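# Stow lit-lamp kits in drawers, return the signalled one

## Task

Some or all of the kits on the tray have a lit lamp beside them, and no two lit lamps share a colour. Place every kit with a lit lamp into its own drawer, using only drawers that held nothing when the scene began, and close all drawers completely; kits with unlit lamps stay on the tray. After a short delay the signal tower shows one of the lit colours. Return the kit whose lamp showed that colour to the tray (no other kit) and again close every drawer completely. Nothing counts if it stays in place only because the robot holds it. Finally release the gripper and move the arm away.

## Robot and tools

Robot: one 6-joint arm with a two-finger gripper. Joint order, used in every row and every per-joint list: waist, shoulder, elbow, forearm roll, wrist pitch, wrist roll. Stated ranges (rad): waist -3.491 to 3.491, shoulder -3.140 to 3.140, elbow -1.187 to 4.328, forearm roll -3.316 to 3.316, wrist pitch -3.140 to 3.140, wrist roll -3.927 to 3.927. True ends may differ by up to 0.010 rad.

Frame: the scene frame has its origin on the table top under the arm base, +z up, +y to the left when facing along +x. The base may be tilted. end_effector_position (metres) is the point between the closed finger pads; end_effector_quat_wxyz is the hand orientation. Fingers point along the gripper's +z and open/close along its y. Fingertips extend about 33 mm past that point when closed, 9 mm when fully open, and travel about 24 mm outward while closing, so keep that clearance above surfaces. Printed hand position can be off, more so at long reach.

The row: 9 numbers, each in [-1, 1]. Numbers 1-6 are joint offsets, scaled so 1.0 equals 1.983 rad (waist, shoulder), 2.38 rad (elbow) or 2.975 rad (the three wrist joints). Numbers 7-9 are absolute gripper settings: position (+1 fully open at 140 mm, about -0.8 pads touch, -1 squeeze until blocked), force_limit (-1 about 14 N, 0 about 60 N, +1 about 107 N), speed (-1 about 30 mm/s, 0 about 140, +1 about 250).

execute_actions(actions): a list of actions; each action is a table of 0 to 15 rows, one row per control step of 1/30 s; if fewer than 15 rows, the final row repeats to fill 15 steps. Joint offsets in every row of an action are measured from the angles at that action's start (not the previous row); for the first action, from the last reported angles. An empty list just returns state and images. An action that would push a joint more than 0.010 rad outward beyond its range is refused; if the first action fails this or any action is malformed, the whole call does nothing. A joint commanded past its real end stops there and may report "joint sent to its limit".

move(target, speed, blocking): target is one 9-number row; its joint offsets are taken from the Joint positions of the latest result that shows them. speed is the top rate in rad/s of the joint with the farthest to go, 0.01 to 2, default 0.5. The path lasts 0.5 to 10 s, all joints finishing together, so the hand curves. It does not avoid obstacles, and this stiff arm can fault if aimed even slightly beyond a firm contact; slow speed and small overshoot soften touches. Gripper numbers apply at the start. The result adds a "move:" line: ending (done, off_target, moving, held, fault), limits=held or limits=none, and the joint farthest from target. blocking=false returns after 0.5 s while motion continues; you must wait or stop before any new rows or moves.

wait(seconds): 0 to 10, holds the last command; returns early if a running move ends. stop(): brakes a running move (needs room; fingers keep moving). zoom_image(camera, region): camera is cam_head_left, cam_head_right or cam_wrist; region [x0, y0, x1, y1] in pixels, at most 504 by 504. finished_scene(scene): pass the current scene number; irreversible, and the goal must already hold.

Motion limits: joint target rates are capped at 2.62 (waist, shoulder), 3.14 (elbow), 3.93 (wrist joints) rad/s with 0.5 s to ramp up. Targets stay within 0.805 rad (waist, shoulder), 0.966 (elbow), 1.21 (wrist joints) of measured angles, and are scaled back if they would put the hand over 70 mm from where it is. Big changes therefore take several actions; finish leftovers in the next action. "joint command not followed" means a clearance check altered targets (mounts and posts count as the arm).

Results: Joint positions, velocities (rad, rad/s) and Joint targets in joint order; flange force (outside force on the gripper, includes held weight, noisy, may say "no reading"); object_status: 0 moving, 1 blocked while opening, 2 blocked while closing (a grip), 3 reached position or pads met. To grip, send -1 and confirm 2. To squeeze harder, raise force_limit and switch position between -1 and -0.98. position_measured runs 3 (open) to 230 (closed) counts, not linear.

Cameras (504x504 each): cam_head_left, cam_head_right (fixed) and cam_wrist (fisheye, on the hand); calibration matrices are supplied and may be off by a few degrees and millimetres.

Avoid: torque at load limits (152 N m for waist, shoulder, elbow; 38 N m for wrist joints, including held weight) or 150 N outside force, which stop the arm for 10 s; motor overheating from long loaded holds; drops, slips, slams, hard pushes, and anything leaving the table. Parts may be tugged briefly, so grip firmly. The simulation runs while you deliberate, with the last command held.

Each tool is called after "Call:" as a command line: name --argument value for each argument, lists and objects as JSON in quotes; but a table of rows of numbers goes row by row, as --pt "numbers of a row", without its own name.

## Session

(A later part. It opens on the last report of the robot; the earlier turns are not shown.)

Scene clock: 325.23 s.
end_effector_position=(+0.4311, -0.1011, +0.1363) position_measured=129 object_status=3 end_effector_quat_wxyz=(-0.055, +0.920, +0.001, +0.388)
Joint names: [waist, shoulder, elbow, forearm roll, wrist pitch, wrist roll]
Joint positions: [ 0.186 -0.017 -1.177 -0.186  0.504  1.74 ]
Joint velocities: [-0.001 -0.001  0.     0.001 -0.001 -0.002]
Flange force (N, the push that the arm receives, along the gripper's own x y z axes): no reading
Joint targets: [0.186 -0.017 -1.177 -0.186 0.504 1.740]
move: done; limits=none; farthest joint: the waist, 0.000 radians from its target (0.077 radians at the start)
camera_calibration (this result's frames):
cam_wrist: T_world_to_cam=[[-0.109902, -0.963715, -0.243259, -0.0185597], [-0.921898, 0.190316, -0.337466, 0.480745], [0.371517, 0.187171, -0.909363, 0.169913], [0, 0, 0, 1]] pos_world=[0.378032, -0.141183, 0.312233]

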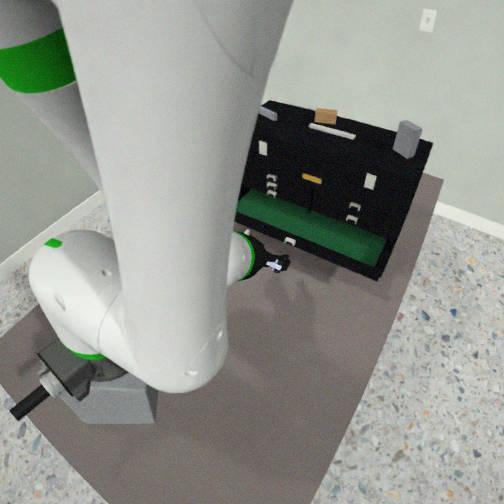

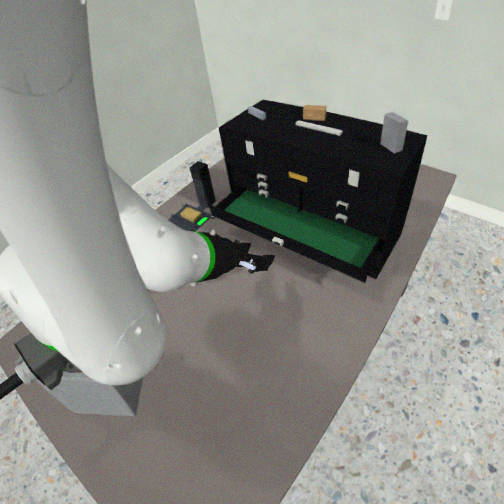

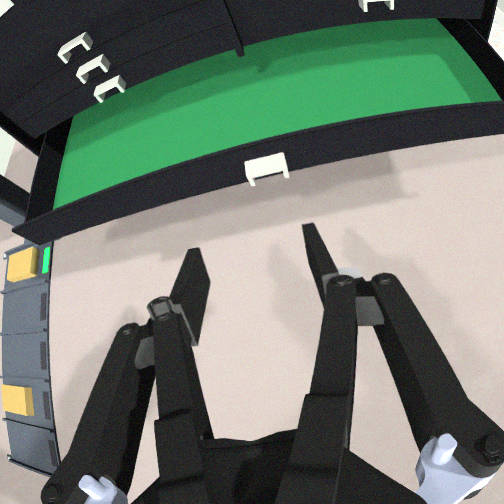

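Call:
move --target '[0.41,0,0,0,-0.05,-0.2,0.3,0,0]' --speed 0.8

Call:
move --target '[0.1528,0.01,0.158,0.157,-0.2666,-0.5059,0.3,0,0]' --speed 1.0

Call:
move --target '[-0.228,0.335,0.3155,-0.009,-0.1482,-0.7146,0.3,0,0]' --speed 1.2

Call:
move --target '[-0.0113,0.045,0,0.006,0.027,0,0.3,0,0]' --speed 0.15

Scene clock: 332.63 s.
end_effector_position=(+0.3455, +0.2308, +0.1587) position_measured=91 object_status=3 end_effector_quat_wxyz=(-0.313, +0.912, +0.102, +0.245)
Joint names: [waist, shoulder, elbow, forearm roll, wrist pitch, wrist roll]
Joint positions: [ 0.999 -0.017 -1.177 -0.186  0.355  1.145]
Joint velocities: [ 0.001 -0.001  0.    -0.    -0.     0.002]
Flange force (N, the push that the arm receives, along the gripper's own x y z axes): no reading
Joint targets: [1.000 -0.017 -1.177 -0.186 0.355 1.145]
move: done; limits=none; farthest joint: the waist, 0.000 radians from its target (0.813 radians at the start)
camera_calibration (this result's frames):
cam_wrist: T_world_to_cam=[[0.148377, -0.777495, -0.611135, 0.22347], [-0.988761, -0.128077, -0.0771189, 0.401539], [-0.0183127, 0.615709, -0.787761, 0.176466], [0, 0, 0, 1]] pos_world=[0.3671, 0.116523, 0.306549]

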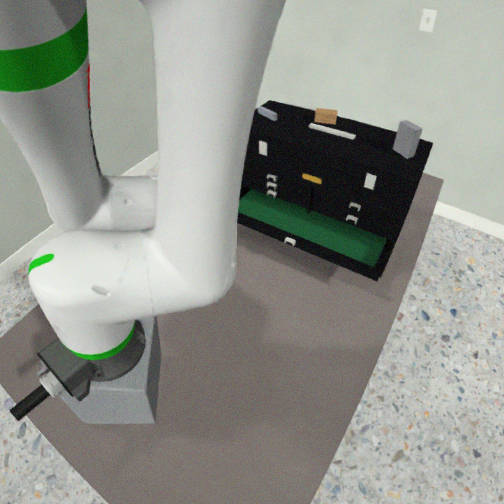

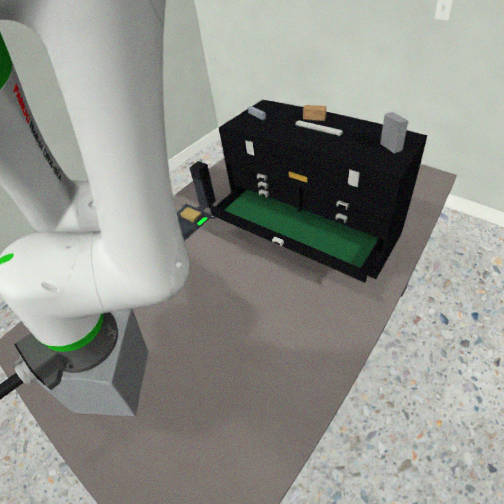

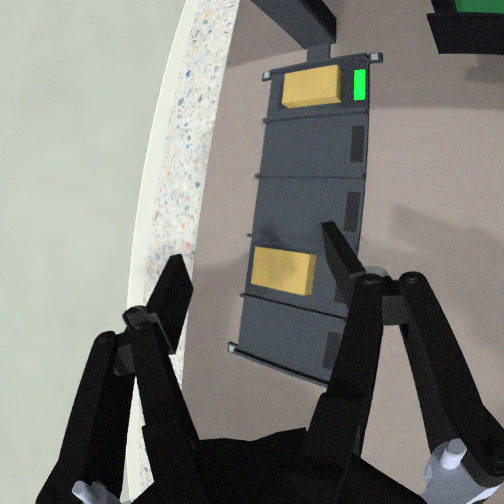

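Scene clock: 334.70 s.
end_effector_position=(+0.3047, +0.3657, +0.2294) position_measured=91 object_status=3 end_effector_quat_wxyz=(-0.224, +0.944, -0.241, +0.005)
Joint names: [waist, shoulder, elbow, forearm roll, wrist pitch, wrist roll]
Joint positions: [ 1.302  0.003 -0.801  0.281 -0.438 -0.36 ]
Joint velocities: [ 0.001  0.001  0.     0.001 -0.    -0.001]
Flange force (N, the push that the arm receives, along the gripper's own x y z axes): [-8.8 8.5 0.1]
Joint targets: [1.303 0.003 -0.801 0.281 -0.438 -0.360]
move: done; limits=none; farthest joint: the waist, 0.000 radians from its target (0.303 radians at the start)
camera_calibration (this result's frames):
cam_wrist: T_world_to_cam=[[-0.630702, -0.673094, -0.386211, 0.525245], [-0.747103, 0.392056, 0.536777, -0.0207565], [-0.209886, 0.627086, -0.750141, 0.193935], [0, 0, 0, 1]] pos_world=[0.35647, 0.240063, 0.359476]

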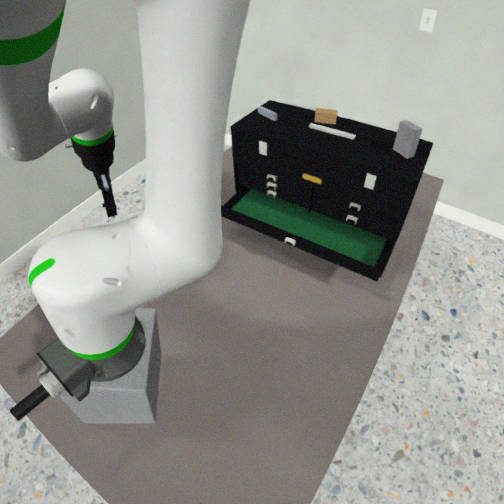

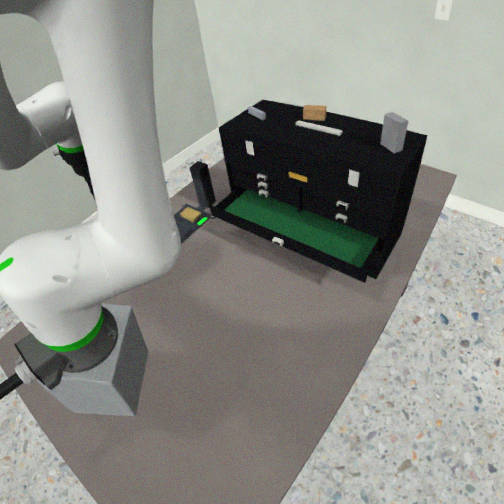

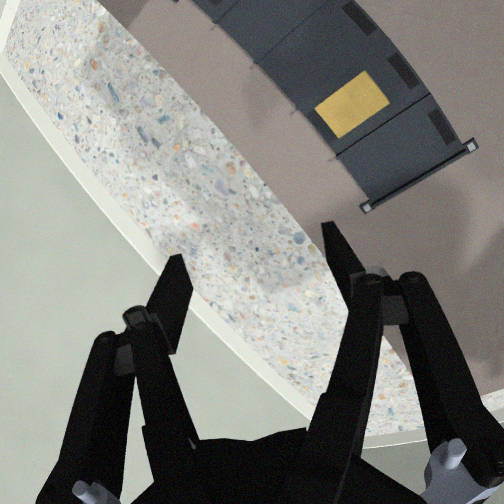

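Scene clock: 337.10 s.
end_effector_position=(+0.5487, +0.2967, +0.1106) position_measured=91 object_status=3 end_effector_quat_wxyz=(+0.007, -0.013, +1.000, +0.005)
Joint names: [waist, shoulder, elbow, forearm roll, wrist pitch, wrist roll]
Joint positions: [ 0.85   0.667 -0.05   0.254 -0.879 -2.486]
Joint velocities: [-0.    -0.     0.     0.     0.     0.001]
Flange force (N, the push that the arm receives, along the gripper's own x y z axes): [7.2 -1.0 0.2]
Joint targets: [0.850 0.667 -0.050 0.254 -0.879 -2.486]
move: done; limits=none; farthest joint: the waist, 0.001 radians from its target (0.453 radians at the start)
camera_calibration (this result's frames):
cam_wrist: T_world_to_cam=[[0.184796, 0.982538, 0.0216642, -0.397038], [0.891675, -0.176894, 0.416682, -0.464763], [0.413238, -0.0576837, -0.908794, 0.0780721], [0, 0, 0, 1]] pos_world=[0.455526, 0.312394, 0.273211]

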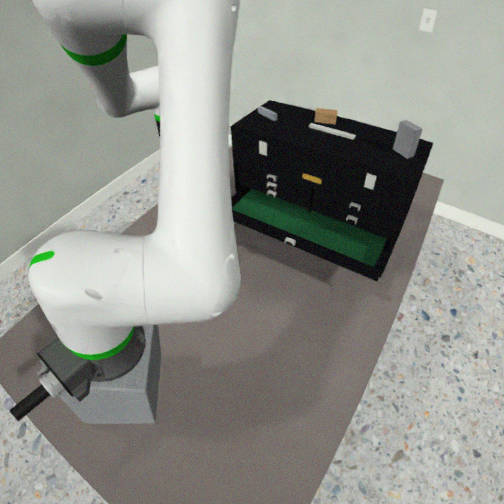

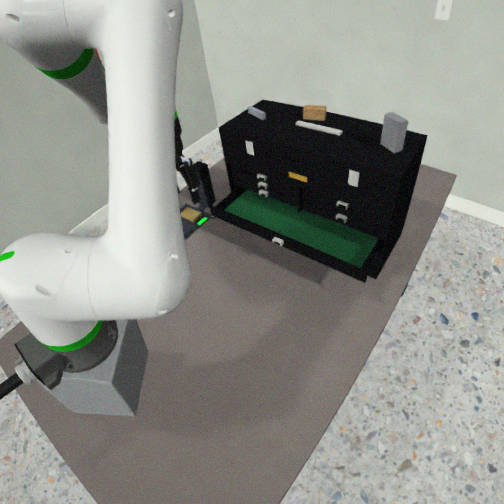

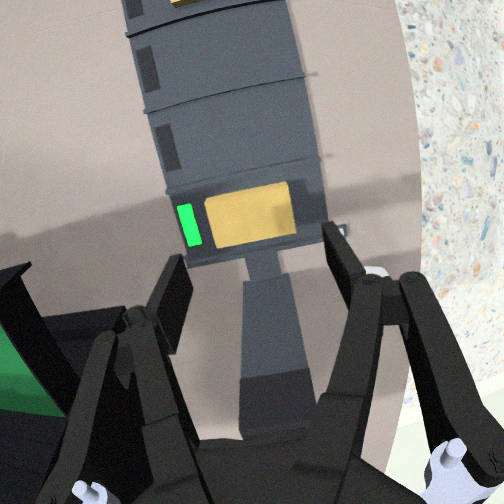

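Scene clock: 338.03 s.
end_effector_position=(+0.5501, +0.2950, +0.0571) position_measured=91 object_status=3 end_effector_quat_wxyz=(+0.003, -0.017, +1.000, +0.002)
Joint names: [waist, shoulder, elbow, forearm roll, wrist pitch, wrist roll]
Joint positions: [ 0.828  0.756 -0.05   0.272 -0.798 -2.486]
Joint velocities: [ 0.     0.002 -0.     0.     0.     0.002]
Flange force (N, the push that the arm receives, along the gripper's own x y z axes): [8.2 -2.2 -0.8]
Joint targets: [0.828 0.756 -0.050 0.272 -0.798 -2.486]
move: done; limits=none; farthest joint: the waist, 0.000 radians from its target (0.023 radians at the start)
camera_calibration (this result's frames):
cam_wrist: T_world_to_cam=[[0.177886, 0.983952, 0.0139918, -0.390595], [0.896401, -0.167891, 0.410216, -0.44883], [0.405982, -0.0604293, -0.911881, 0.0337374], [0, 0, 0, 1]] pos_world=[0.458116, 0.311011, 0.220347]

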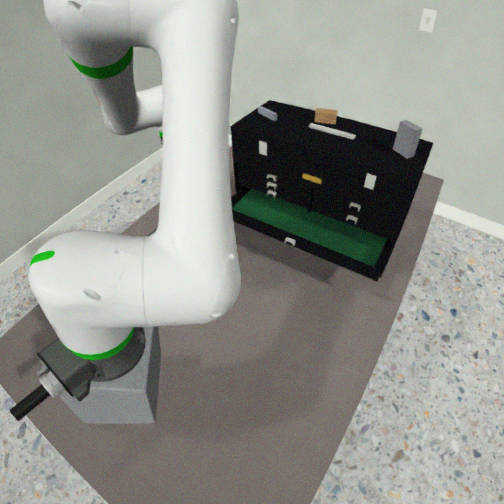

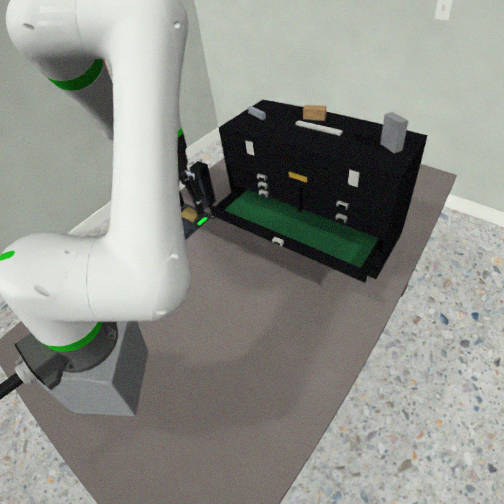

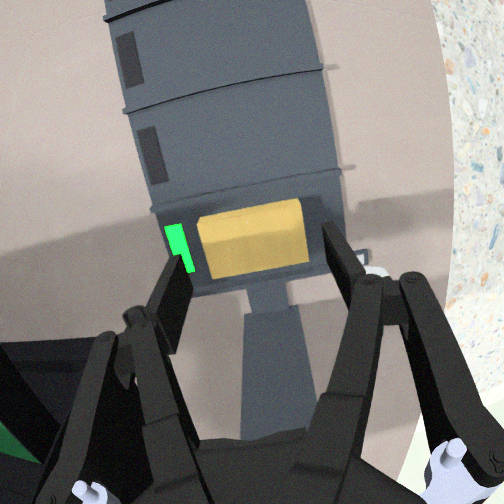

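Call:
move --target '[0.0015,0.0055,-0.005,0.0017,0.0068,-0.002,0.3,0,0]' --speed 0.05

Call:
move --target '[0,0,0,0,0,0,-1,0,-0.5]'

Call:
move --target '[0.0126,-0.05,0,-0.007,-0.03,0,-1,0,0]' --speed 0.2

Call:
move --target '[0.05,-0.2405,-0.0475,-0.0168,-0.1012,0,-1,0,0]' --speed 0.5

Call:
move --target '[-0.359,0.0262,-0.0248,-0.0007,0.0518,0.2178,-1,0,0]' --speed 0.6

Call:
move --target '[-0.0131,0.0514,-0.0218,0.007,0.0521,-0.005,-1,0,0]' --speed 0.12

Scene clock: 345.37 s.
end_effector_position=(+0.5453, +0.2960, +0.0476) position_measured=91 object_status=3 end_effector_quat_wxyz=(+0.003, -0.019, +1.000, +0.002)
Joint names: [waist, shoulder, elbow, forearm roll, wrist pitch, wrist roll]
Joint positions: [ 0.831  0.767 -0.062  0.277 -0.778 -2.492]
Joint velocities: [-0.     0.    -0.    -0.     0.001 -0.002]
Flange force (N, the push that the arm receives, along the gripper's own x y z axes): [8.1 -1.6 0.5]
Joint targets: [0.831 0.767 -0.062 0.277 -0.778 -2.492]
move: done; limits=none; farthest joint: the wrist pitch, 0.001 radians from its target (0.021 radians at the start)
camera_calibration (this result's frames):
cam_wrist: T_world_to_cam=[[0.173067, 0.984822, 0.0131858, -0.388193], [0.897684, -0.163234, 0.40929, -0.442593], [0.40523, -0.0589978, -0.912309, 0.0271299], [0, 0, 0, 1]] pos_world=[0.453498, 0.311655, 0.211018]

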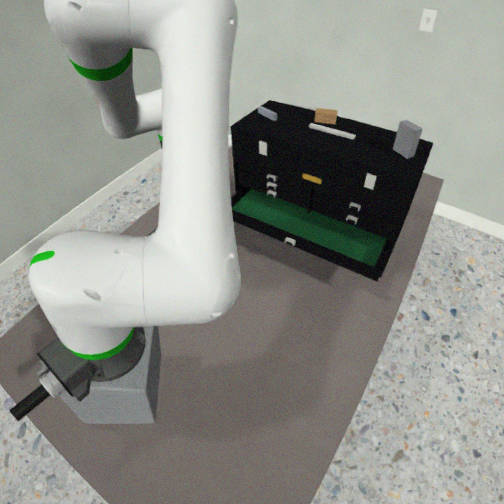

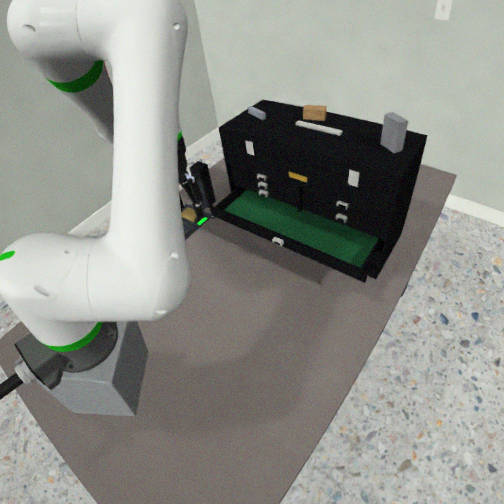

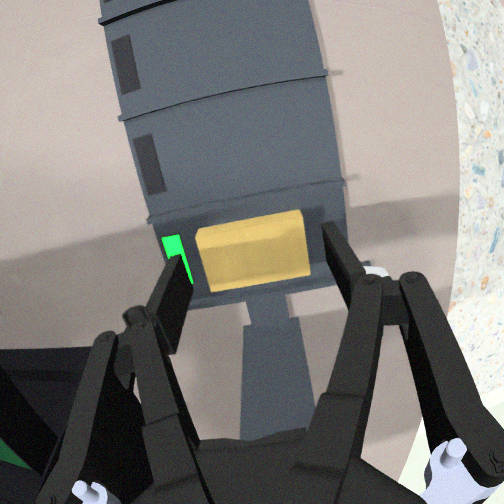

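Scene clock: 345.90 s.
end_effector_position=(+0.5453, +0.2960, +0.0476) position_measured=134 object_status=2 end_effector_quat_wxyz=(+0.003, -0.019, +1.000, +0.002)
Joint names: [waist, shoulder, elbow, forearm roll, wrist pitch, wrist roll]
Joint positions: [ 0.831  0.767 -0.062  0.277 -0.778 -2.492]
Joint velocities: [ 0.001  0.001 -0.    -0.001 -0.    -0.   ]
Flange force (N, the push that the arm receives, along the gripper's own x y z axes): [17.8 -7.2 -37.4]
Joint targets: [0.831 0.767 -0.062 0.277 -0.778 -2.492]
move: done; limits=none; farthest joint: the waist, 0.000 radians from its target (0.000 radians at the start)
camera_calibration (this result's frames):
cam_wrist: T_world_to_cam=[[0.172895, 0.984853, 0.0131426, -0.388142], [0.897685, -0.163055, 0.40936, -0.44265], [0.405302, -0.0589784, -0.912278, 0.0271012], [0, 0, 0, 1]] pos_world=[0.453484, 0.311685, 0.211028]

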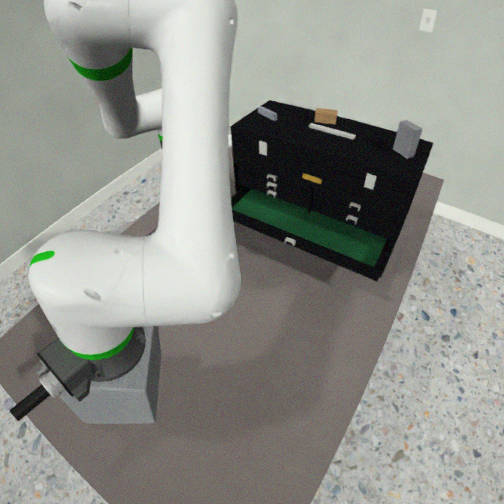

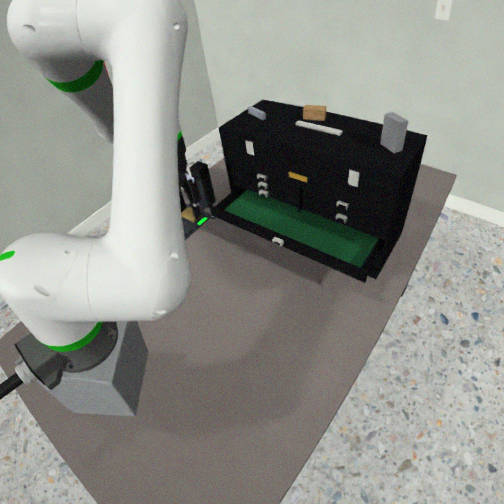

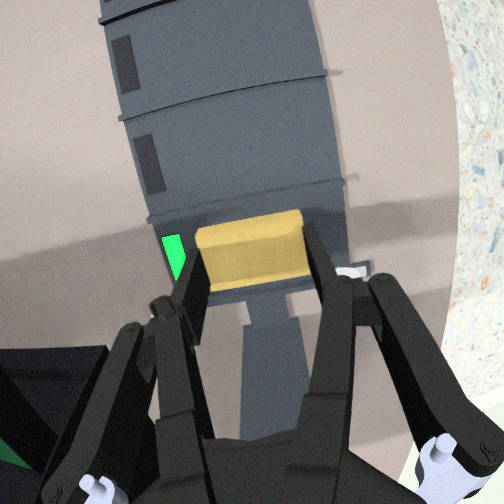

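Scene clock: 346.77 s.
end_effector_position=(+0.5443, +0.2983, +0.1068) position_measured=135 object_status=2 end_effector_quat_wxyz=(+0.007, -0.015, +1.000, +0.005)
Joint names: [waist, shoulder, elbow, forearm roll, wrist pitch, wrist roll]
Joint positions: [ 0.856  0.668 -0.062  0.257 -0.868 -2.492]
Joint velocities: [ 0.001 -0.002  0.    -0.    -0.001 -0.001]
Flange force (N, the push that the arm receives, along the gripper's own x y z axes): [10.1 -3.7 -1.0]
Joint targets: [0.856 0.668 -0.062 0.257 -0.868 -2.492]
move: done; limits=none; farthest joint: the waist, 0.000 radians from its target (0.025 radians at the start)
camera_calibration (this result's frames):
cam_wrist: T_world_to_cam=[[0.181377, 0.983176, 0.021597, -0.396012], [0.892354, -0.173772, 0.416543, -0.460187], [0.413288, -0.0562791, -0.90886, 0.0761406], [0, 0, 0, 1]] pos_world=[0.45101, 0.313667, 0.269442]

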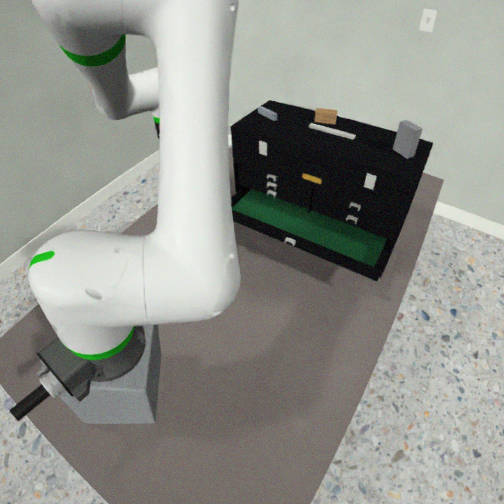

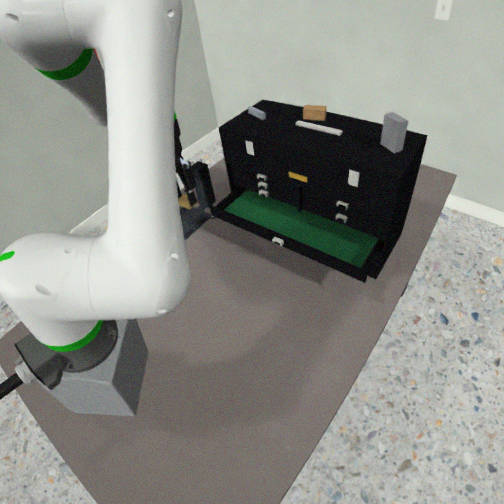

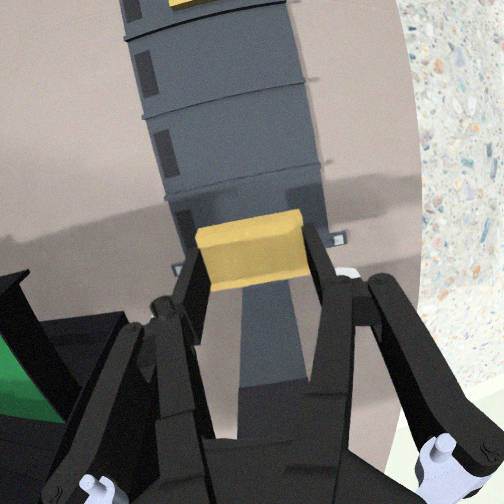

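Scene clock: 348.17 s.
end_effector_position=(+0.4824, +0.2502, +0.3244) position_measured=135 object_status=2 end_effector_quat_wxyz=(+0.030, -0.015, +0.999, +0.034)
Joint names: [waist, shoulder, elbow, forearm roll, wrist pitch, wrist roll]
Joint positions: [ 0.955  0.191 -0.175  0.207 -1.169 -2.492]
Joint velocities: [ 0.    -0.001 -0.    -0.001 -0.     0.   ]
Flange force (N, the push that the arm receives, along the gripper's own x y z axes): [9.9 -2.6 2.3]
Joint targets: [0.955 0.191 -0.175 0.207 -1.169 -2.492]
move: done; limits=none; farthest joint: the waist, 0.000 radians from its target (0.099 radians at the start)
camera_calibration (this result's frames):
cam_wrist: T_world_to_cam=[[0.177831, 0.980307, 0.0858736, -0.360629], [0.873623, -0.197438, 0.444749, -0.498148], [0.452945, -0.0040691, -0.891529, 0.258901], [0, 0, 0, 1]] pos_world=[0.382057, 0.256228, 0.483337]

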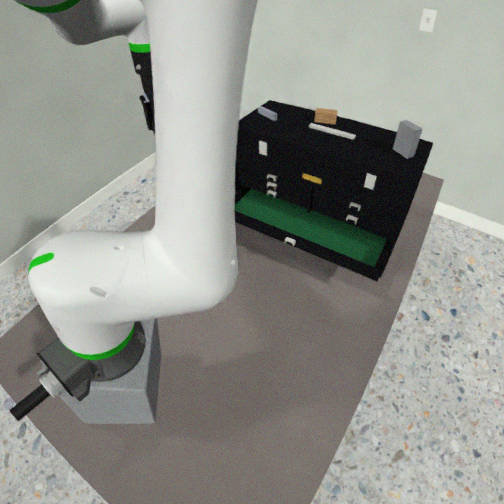

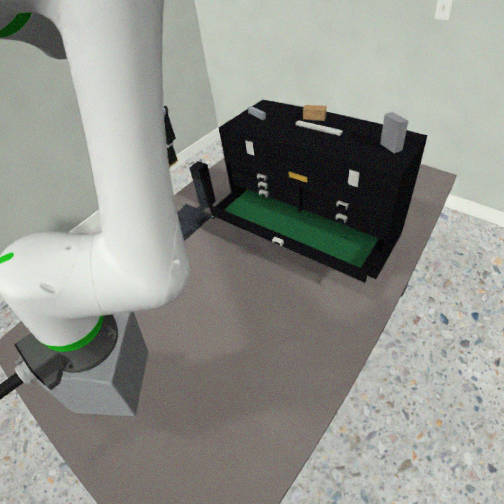

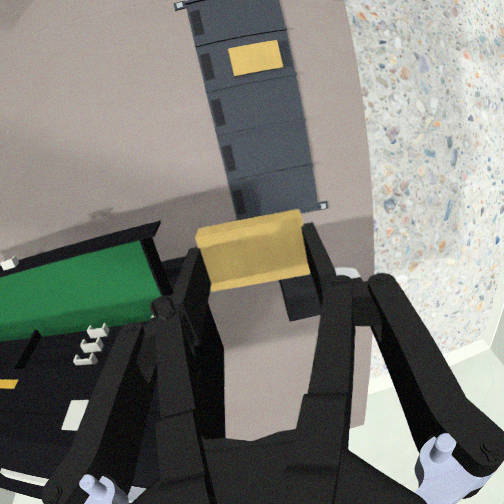

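Scene clock: 349.83 s.
end_effector_position=(+0.5507, -0.1001, +0.2106) position_measured=135 object_status=2 end_effector_quat_wxyz=(+0.000, +0.001, +1.000, -0.000)
Joint names: [waist, shoulder, elbow, forearm roll, wrist pitch, wrist roll]
Joint positions: [ 0.243  0.243 -0.234  0.204 -1.014 -1.844]
Joint velocities: [-0.001 -0.    -0.001 -0.     0.    -0.   ]
Flange force (N, the push that the arm receives, along the gripper's own x y z axes): [6.9 1.9 2.2]
Joint targets: [0.243 0.243 -0.234 0.204 -1.014 -1.844]
move: done; limits=none; farthest joint: the waist, 0.000 radians from its target (0.712 radians at the start)
camera_calibration (this result's frames):
cam_wrist: T_world_to_cam=[[0.211768, 0.977285, 0.00822685, -0.022239], [0.892509, -0.196814, 0.405823, -0.578594], [0.398224, -0.0785978, -0.913915, 0.152532], [0, 0, 0, 1]] pos_world=[0.460368, -0.080153, 0.374391]

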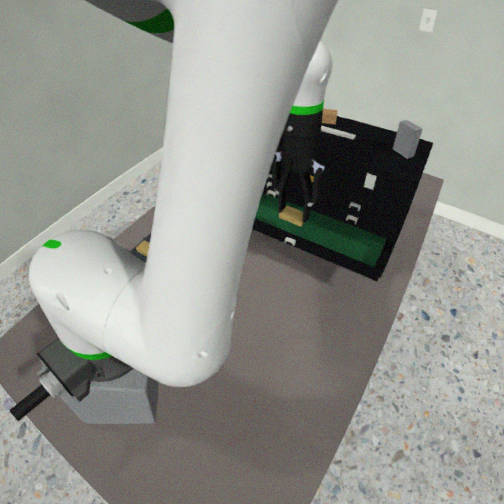

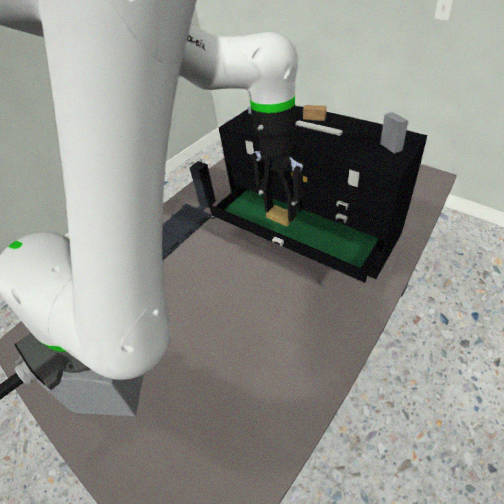

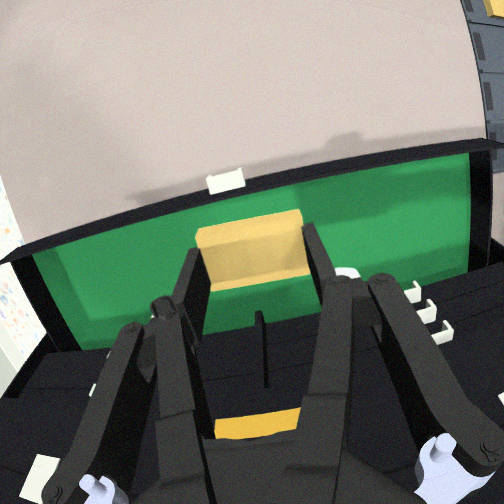

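Scene clock: 351.47 s.
end_effector_position=(+0.5518, -0.1002, +0.1411) position_measured=135 object_status=2 end_effector_quat_wxyz=(+0.000, +0.001, +1.000, +0.000)
Joint names: [waist, shoulder, elbow, forearm roll, wrist pitch, wrist roll]
Joint positions: [ 0.217  0.345 -0.285  0.226 -0.859 -1.859]
Joint velocities: [-0.     0.002 -0.001  0.001  0.     0.001]
Flange force (N, the push that the arm receives, along the gripper's own x y z axes): [2.1 7.3 -94.6]
Joint targets: [0.217 0.345 -0.286 0.225 -0.859 -1.859]
move: done; limits=none; farthest joint: the forearm roll, 0.001 radians from its target (0.020 radians at the start)
camera_calibration (this result's frames):
cam_wrist: T_world_to_cam=[[0.213198, 0.976967, 0.00900491, -0.0227252], [0.892029, -0.198406, 0.406104, -0.55126], [0.398537, -0.078548, -0.913783, 0.0883921], [0, 0, 0, 1]] pos_world=[0.461357, -0.0802283, 0.304845]

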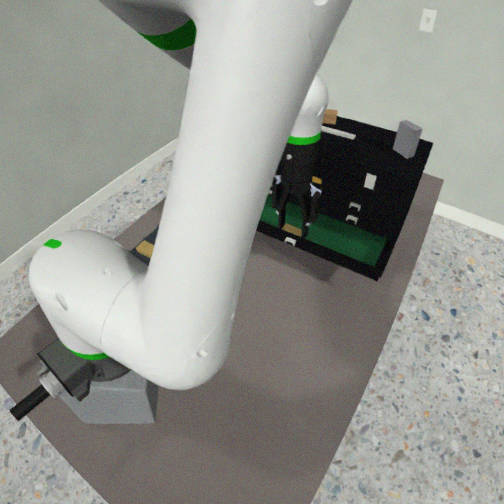

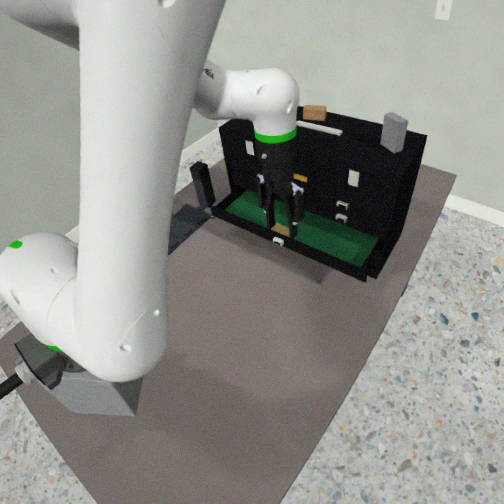

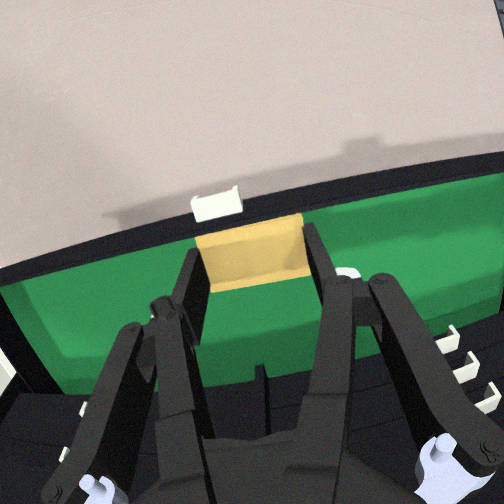

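Call:
move --target '[0.0004,-0.0016,0.0007,0,-0.0016,0,0.3,0,0]'

Call:
move --target '[0.0127,-0.0498,0.0211,-0.007,-0.0505,0.005,0.3,0,0]' --speed 0.3

Call:
move --target '[-0.2032,-0.229,-0.0752,-0.016,-0.0817,0.3876,0,0,0]' --speed 0.9

Call:
move --target '[0.05,0.0978,-0.321,-0.1153,0.55,0.817,0,0,0]' --speed 1.2

Scene clock: 357.27 s.
end_effector_position=(+0.5521, -0.1004, +0.1434) position_measured=91 object_status=3 end_effector_quat_wxyz=(+0.001, +0.001, +1.000, -0.000)
Joint names: [waist, shoulder, elbow, forearm roll, wrist pitch, wrist roll]
Joint positions: [ 0.218  0.342 -0.284  0.226 -0.864 -1.859]
Joint velocities: [-0.    -0.001  0.     0.001 -0.    -0.001]
Flange force (N, the push that the arm receives, along the gripper's own x y z axes): [8.3 3.4 0.2]
Joint targets: [0.218 0.342 -0.284 0.226 -0.864 -1.859]
move: done; limits=none; farthest joint: the waist, 0.000 radians from its target (0.001 radians at the start)
camera_calibration (this result's frames):
cam_wrist: T_world_to_cam=[[0.213245, 0.976962, 0.00847752, -0.0225885], [0.891911, -0.198208, 0.406458, -0.552409], [0.398775, -0.0791141, -0.91363, 0.0900913], [0, 0, 0, 1]] pos_world=[0.46159, -0.0802963, 0.307033]

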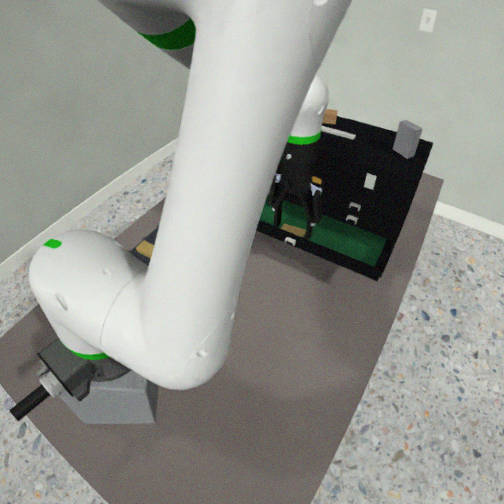

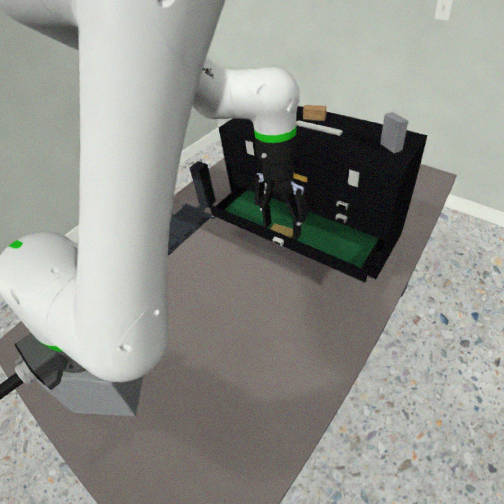

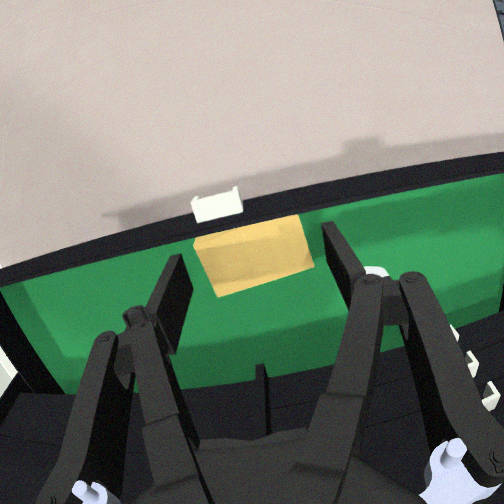

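Scene clock: 358.17 s.
end_effector_position=(+0.5510, -0.1002, +0.2109) position_measured=91 object_status=3 end_effector_quat_wxyz=(+0.001, +0.001, +1.000, -0.000)
Joint names: [waist, shoulder, elbow, forearm roll, wrist pitch, wrist roll]
Joint positions: [ 0.243  0.243 -0.234  0.205 -1.014 -1.844]
Joint velocities: [ 0.    -0.001  0.     0.001 -0.     0.001]
Flange force (N, the push that the arm receives, along the gripper's own x y z axes): [6.9 3.1 1.6]
Joint targets: [0.243 0.243 -0.234 0.205 -1.014 -1.844]
move: done; limits=none; farthest joint: the waist, 0.000 radians from its target (0.025 radians at the start)
camera_calibration (this result's frames):
cam_wrist: T_world_to_cam=[[0.211616, 0.977319, 0.00817546, -0.0221324], [0.89227, -0.196601, 0.40645, -0.578937], [0.398839, -0.0787169, -0.913636, 0.152197], [0, 0, 0, 1]] pos_world=[0.46055, -0.0802088, 0.374543]

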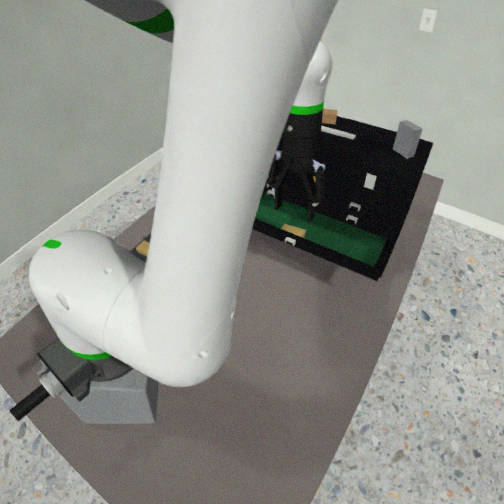

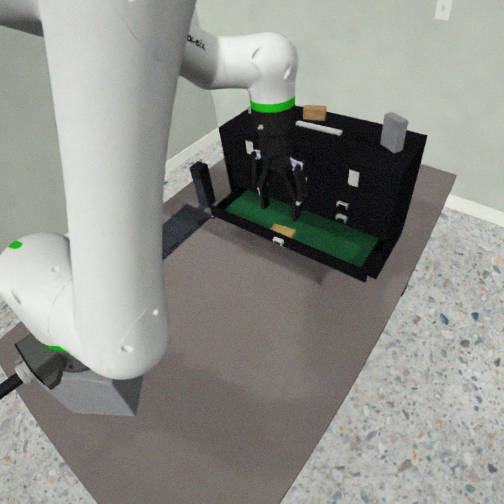

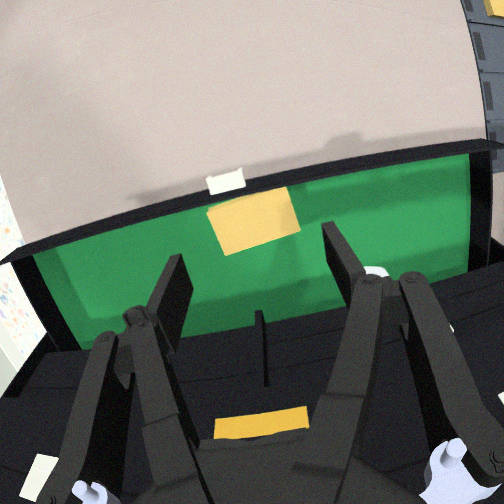

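Scene clock: 359.97 s.
end_effector_position=(+0.3432, -0.2842, +0.3186) position_measured=129 object_status=3 end_effector_quat_wxyz=(-0.021, -0.339, +0.941, -0.001)
Joint names: [waist, shoulder, elbow, forearm roll, wrist pitch, wrist roll]
Joint positions: [-0.16  -0.211 -0.413  0.157 -1.257 -0.691]
Joint velocities: [-0.001 -0.001  0.    -0.    -0.     0.002]
Flange force (N, the push that the arm receives, along the gripper's own x y z axes): [-2.2 8.5 2.0]
Joint targets: [-0.160 -0.211 -0.413 0.157 -1.257 -0.691]
move: done; limits=none; farthest joint: the waist, 0.000 radians from its target (0.403 radians at the start)
camera_calibration (this result's frames):
cam_wrist: T_world_to_cam=[[-0.460941, 0.887357, 0.0114045, 0.405066], [0.827417, 0.425089, 0.366987, -0.261876], [0.320801, 0.178596, -0.930156, 0.42419], [0, 0, 0, 1]] pos_world=[0.267312, -0.323876, 0.486049]

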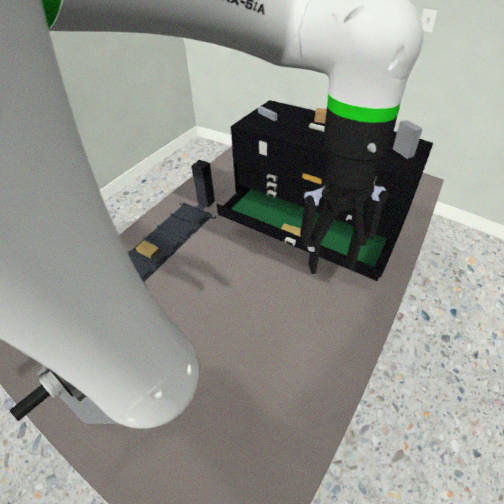

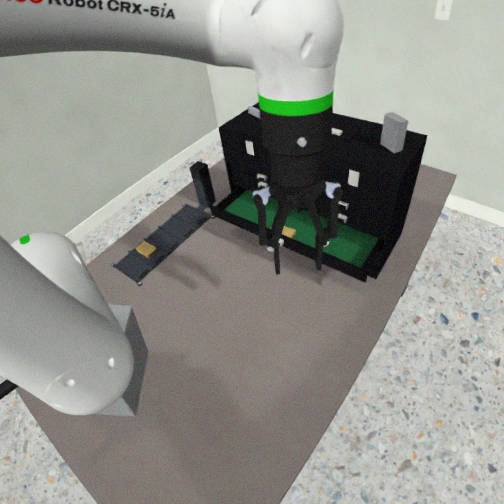

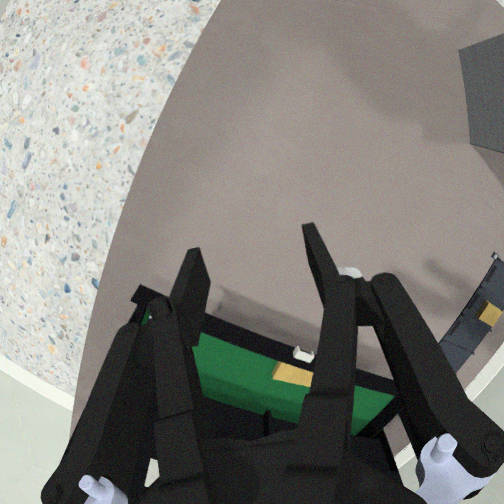

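Scene clock: 362.60 s.
end_effector_position=(+0.3593, -0.1880, +0.0973) position_measured=129 object_status=3 end_effector_quat_wxyz=(-0.011, +0.942, -0.102, +0.318)
Joint names: [waist, shoulder, elbow, forearm roll, wrist pitch, wrist roll]
Joint positions: [-0.061 -0.017 -1.176 -0.186  0.379  1.74 ]
Joint velocities: [ 0.     0.001 -0.     0.     0.     0.002]
Flange force (N, the push that the arm receives, along the gripper's own x y z axes): no reading
Joint targets: [-0.061 -0.017 -1.176 -0.186 0.379 1.740]
move: done; limits=none; farthest joint: the elbow, 0.001 radians from its target (0.764 radians at the start)
camera_calibration (this result's frames):
cam_wrist: T_world_to_cam=[[-0.350046, -0.914447, -0.20311, -0.0280688], [-0.901097, 0.387956, -0.193687, 0.433692], [0.255914, 0.115223, -0.959808, 0.210267], [0, 0, 0, 1]] pos_world=[0.327163, -0.218148, 0.280115]

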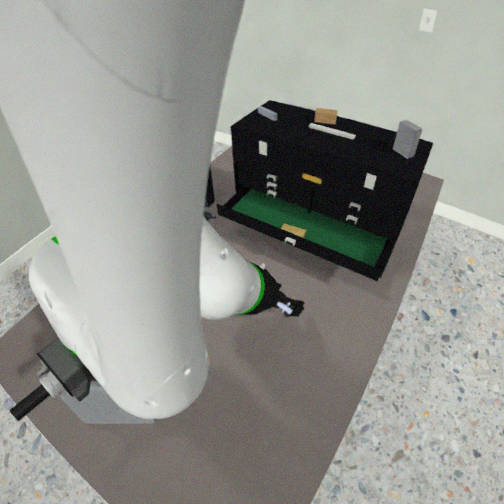

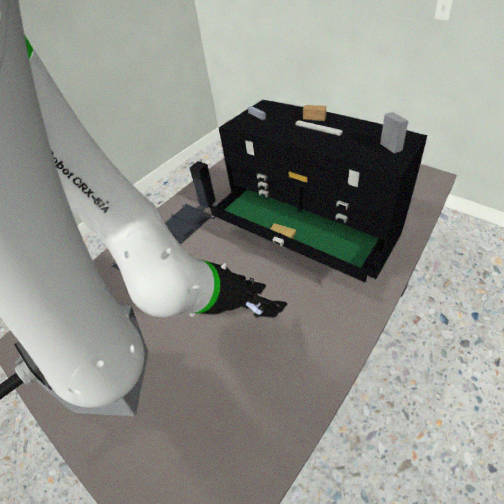

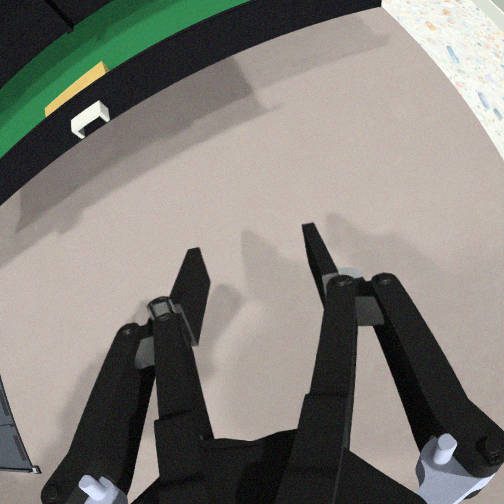

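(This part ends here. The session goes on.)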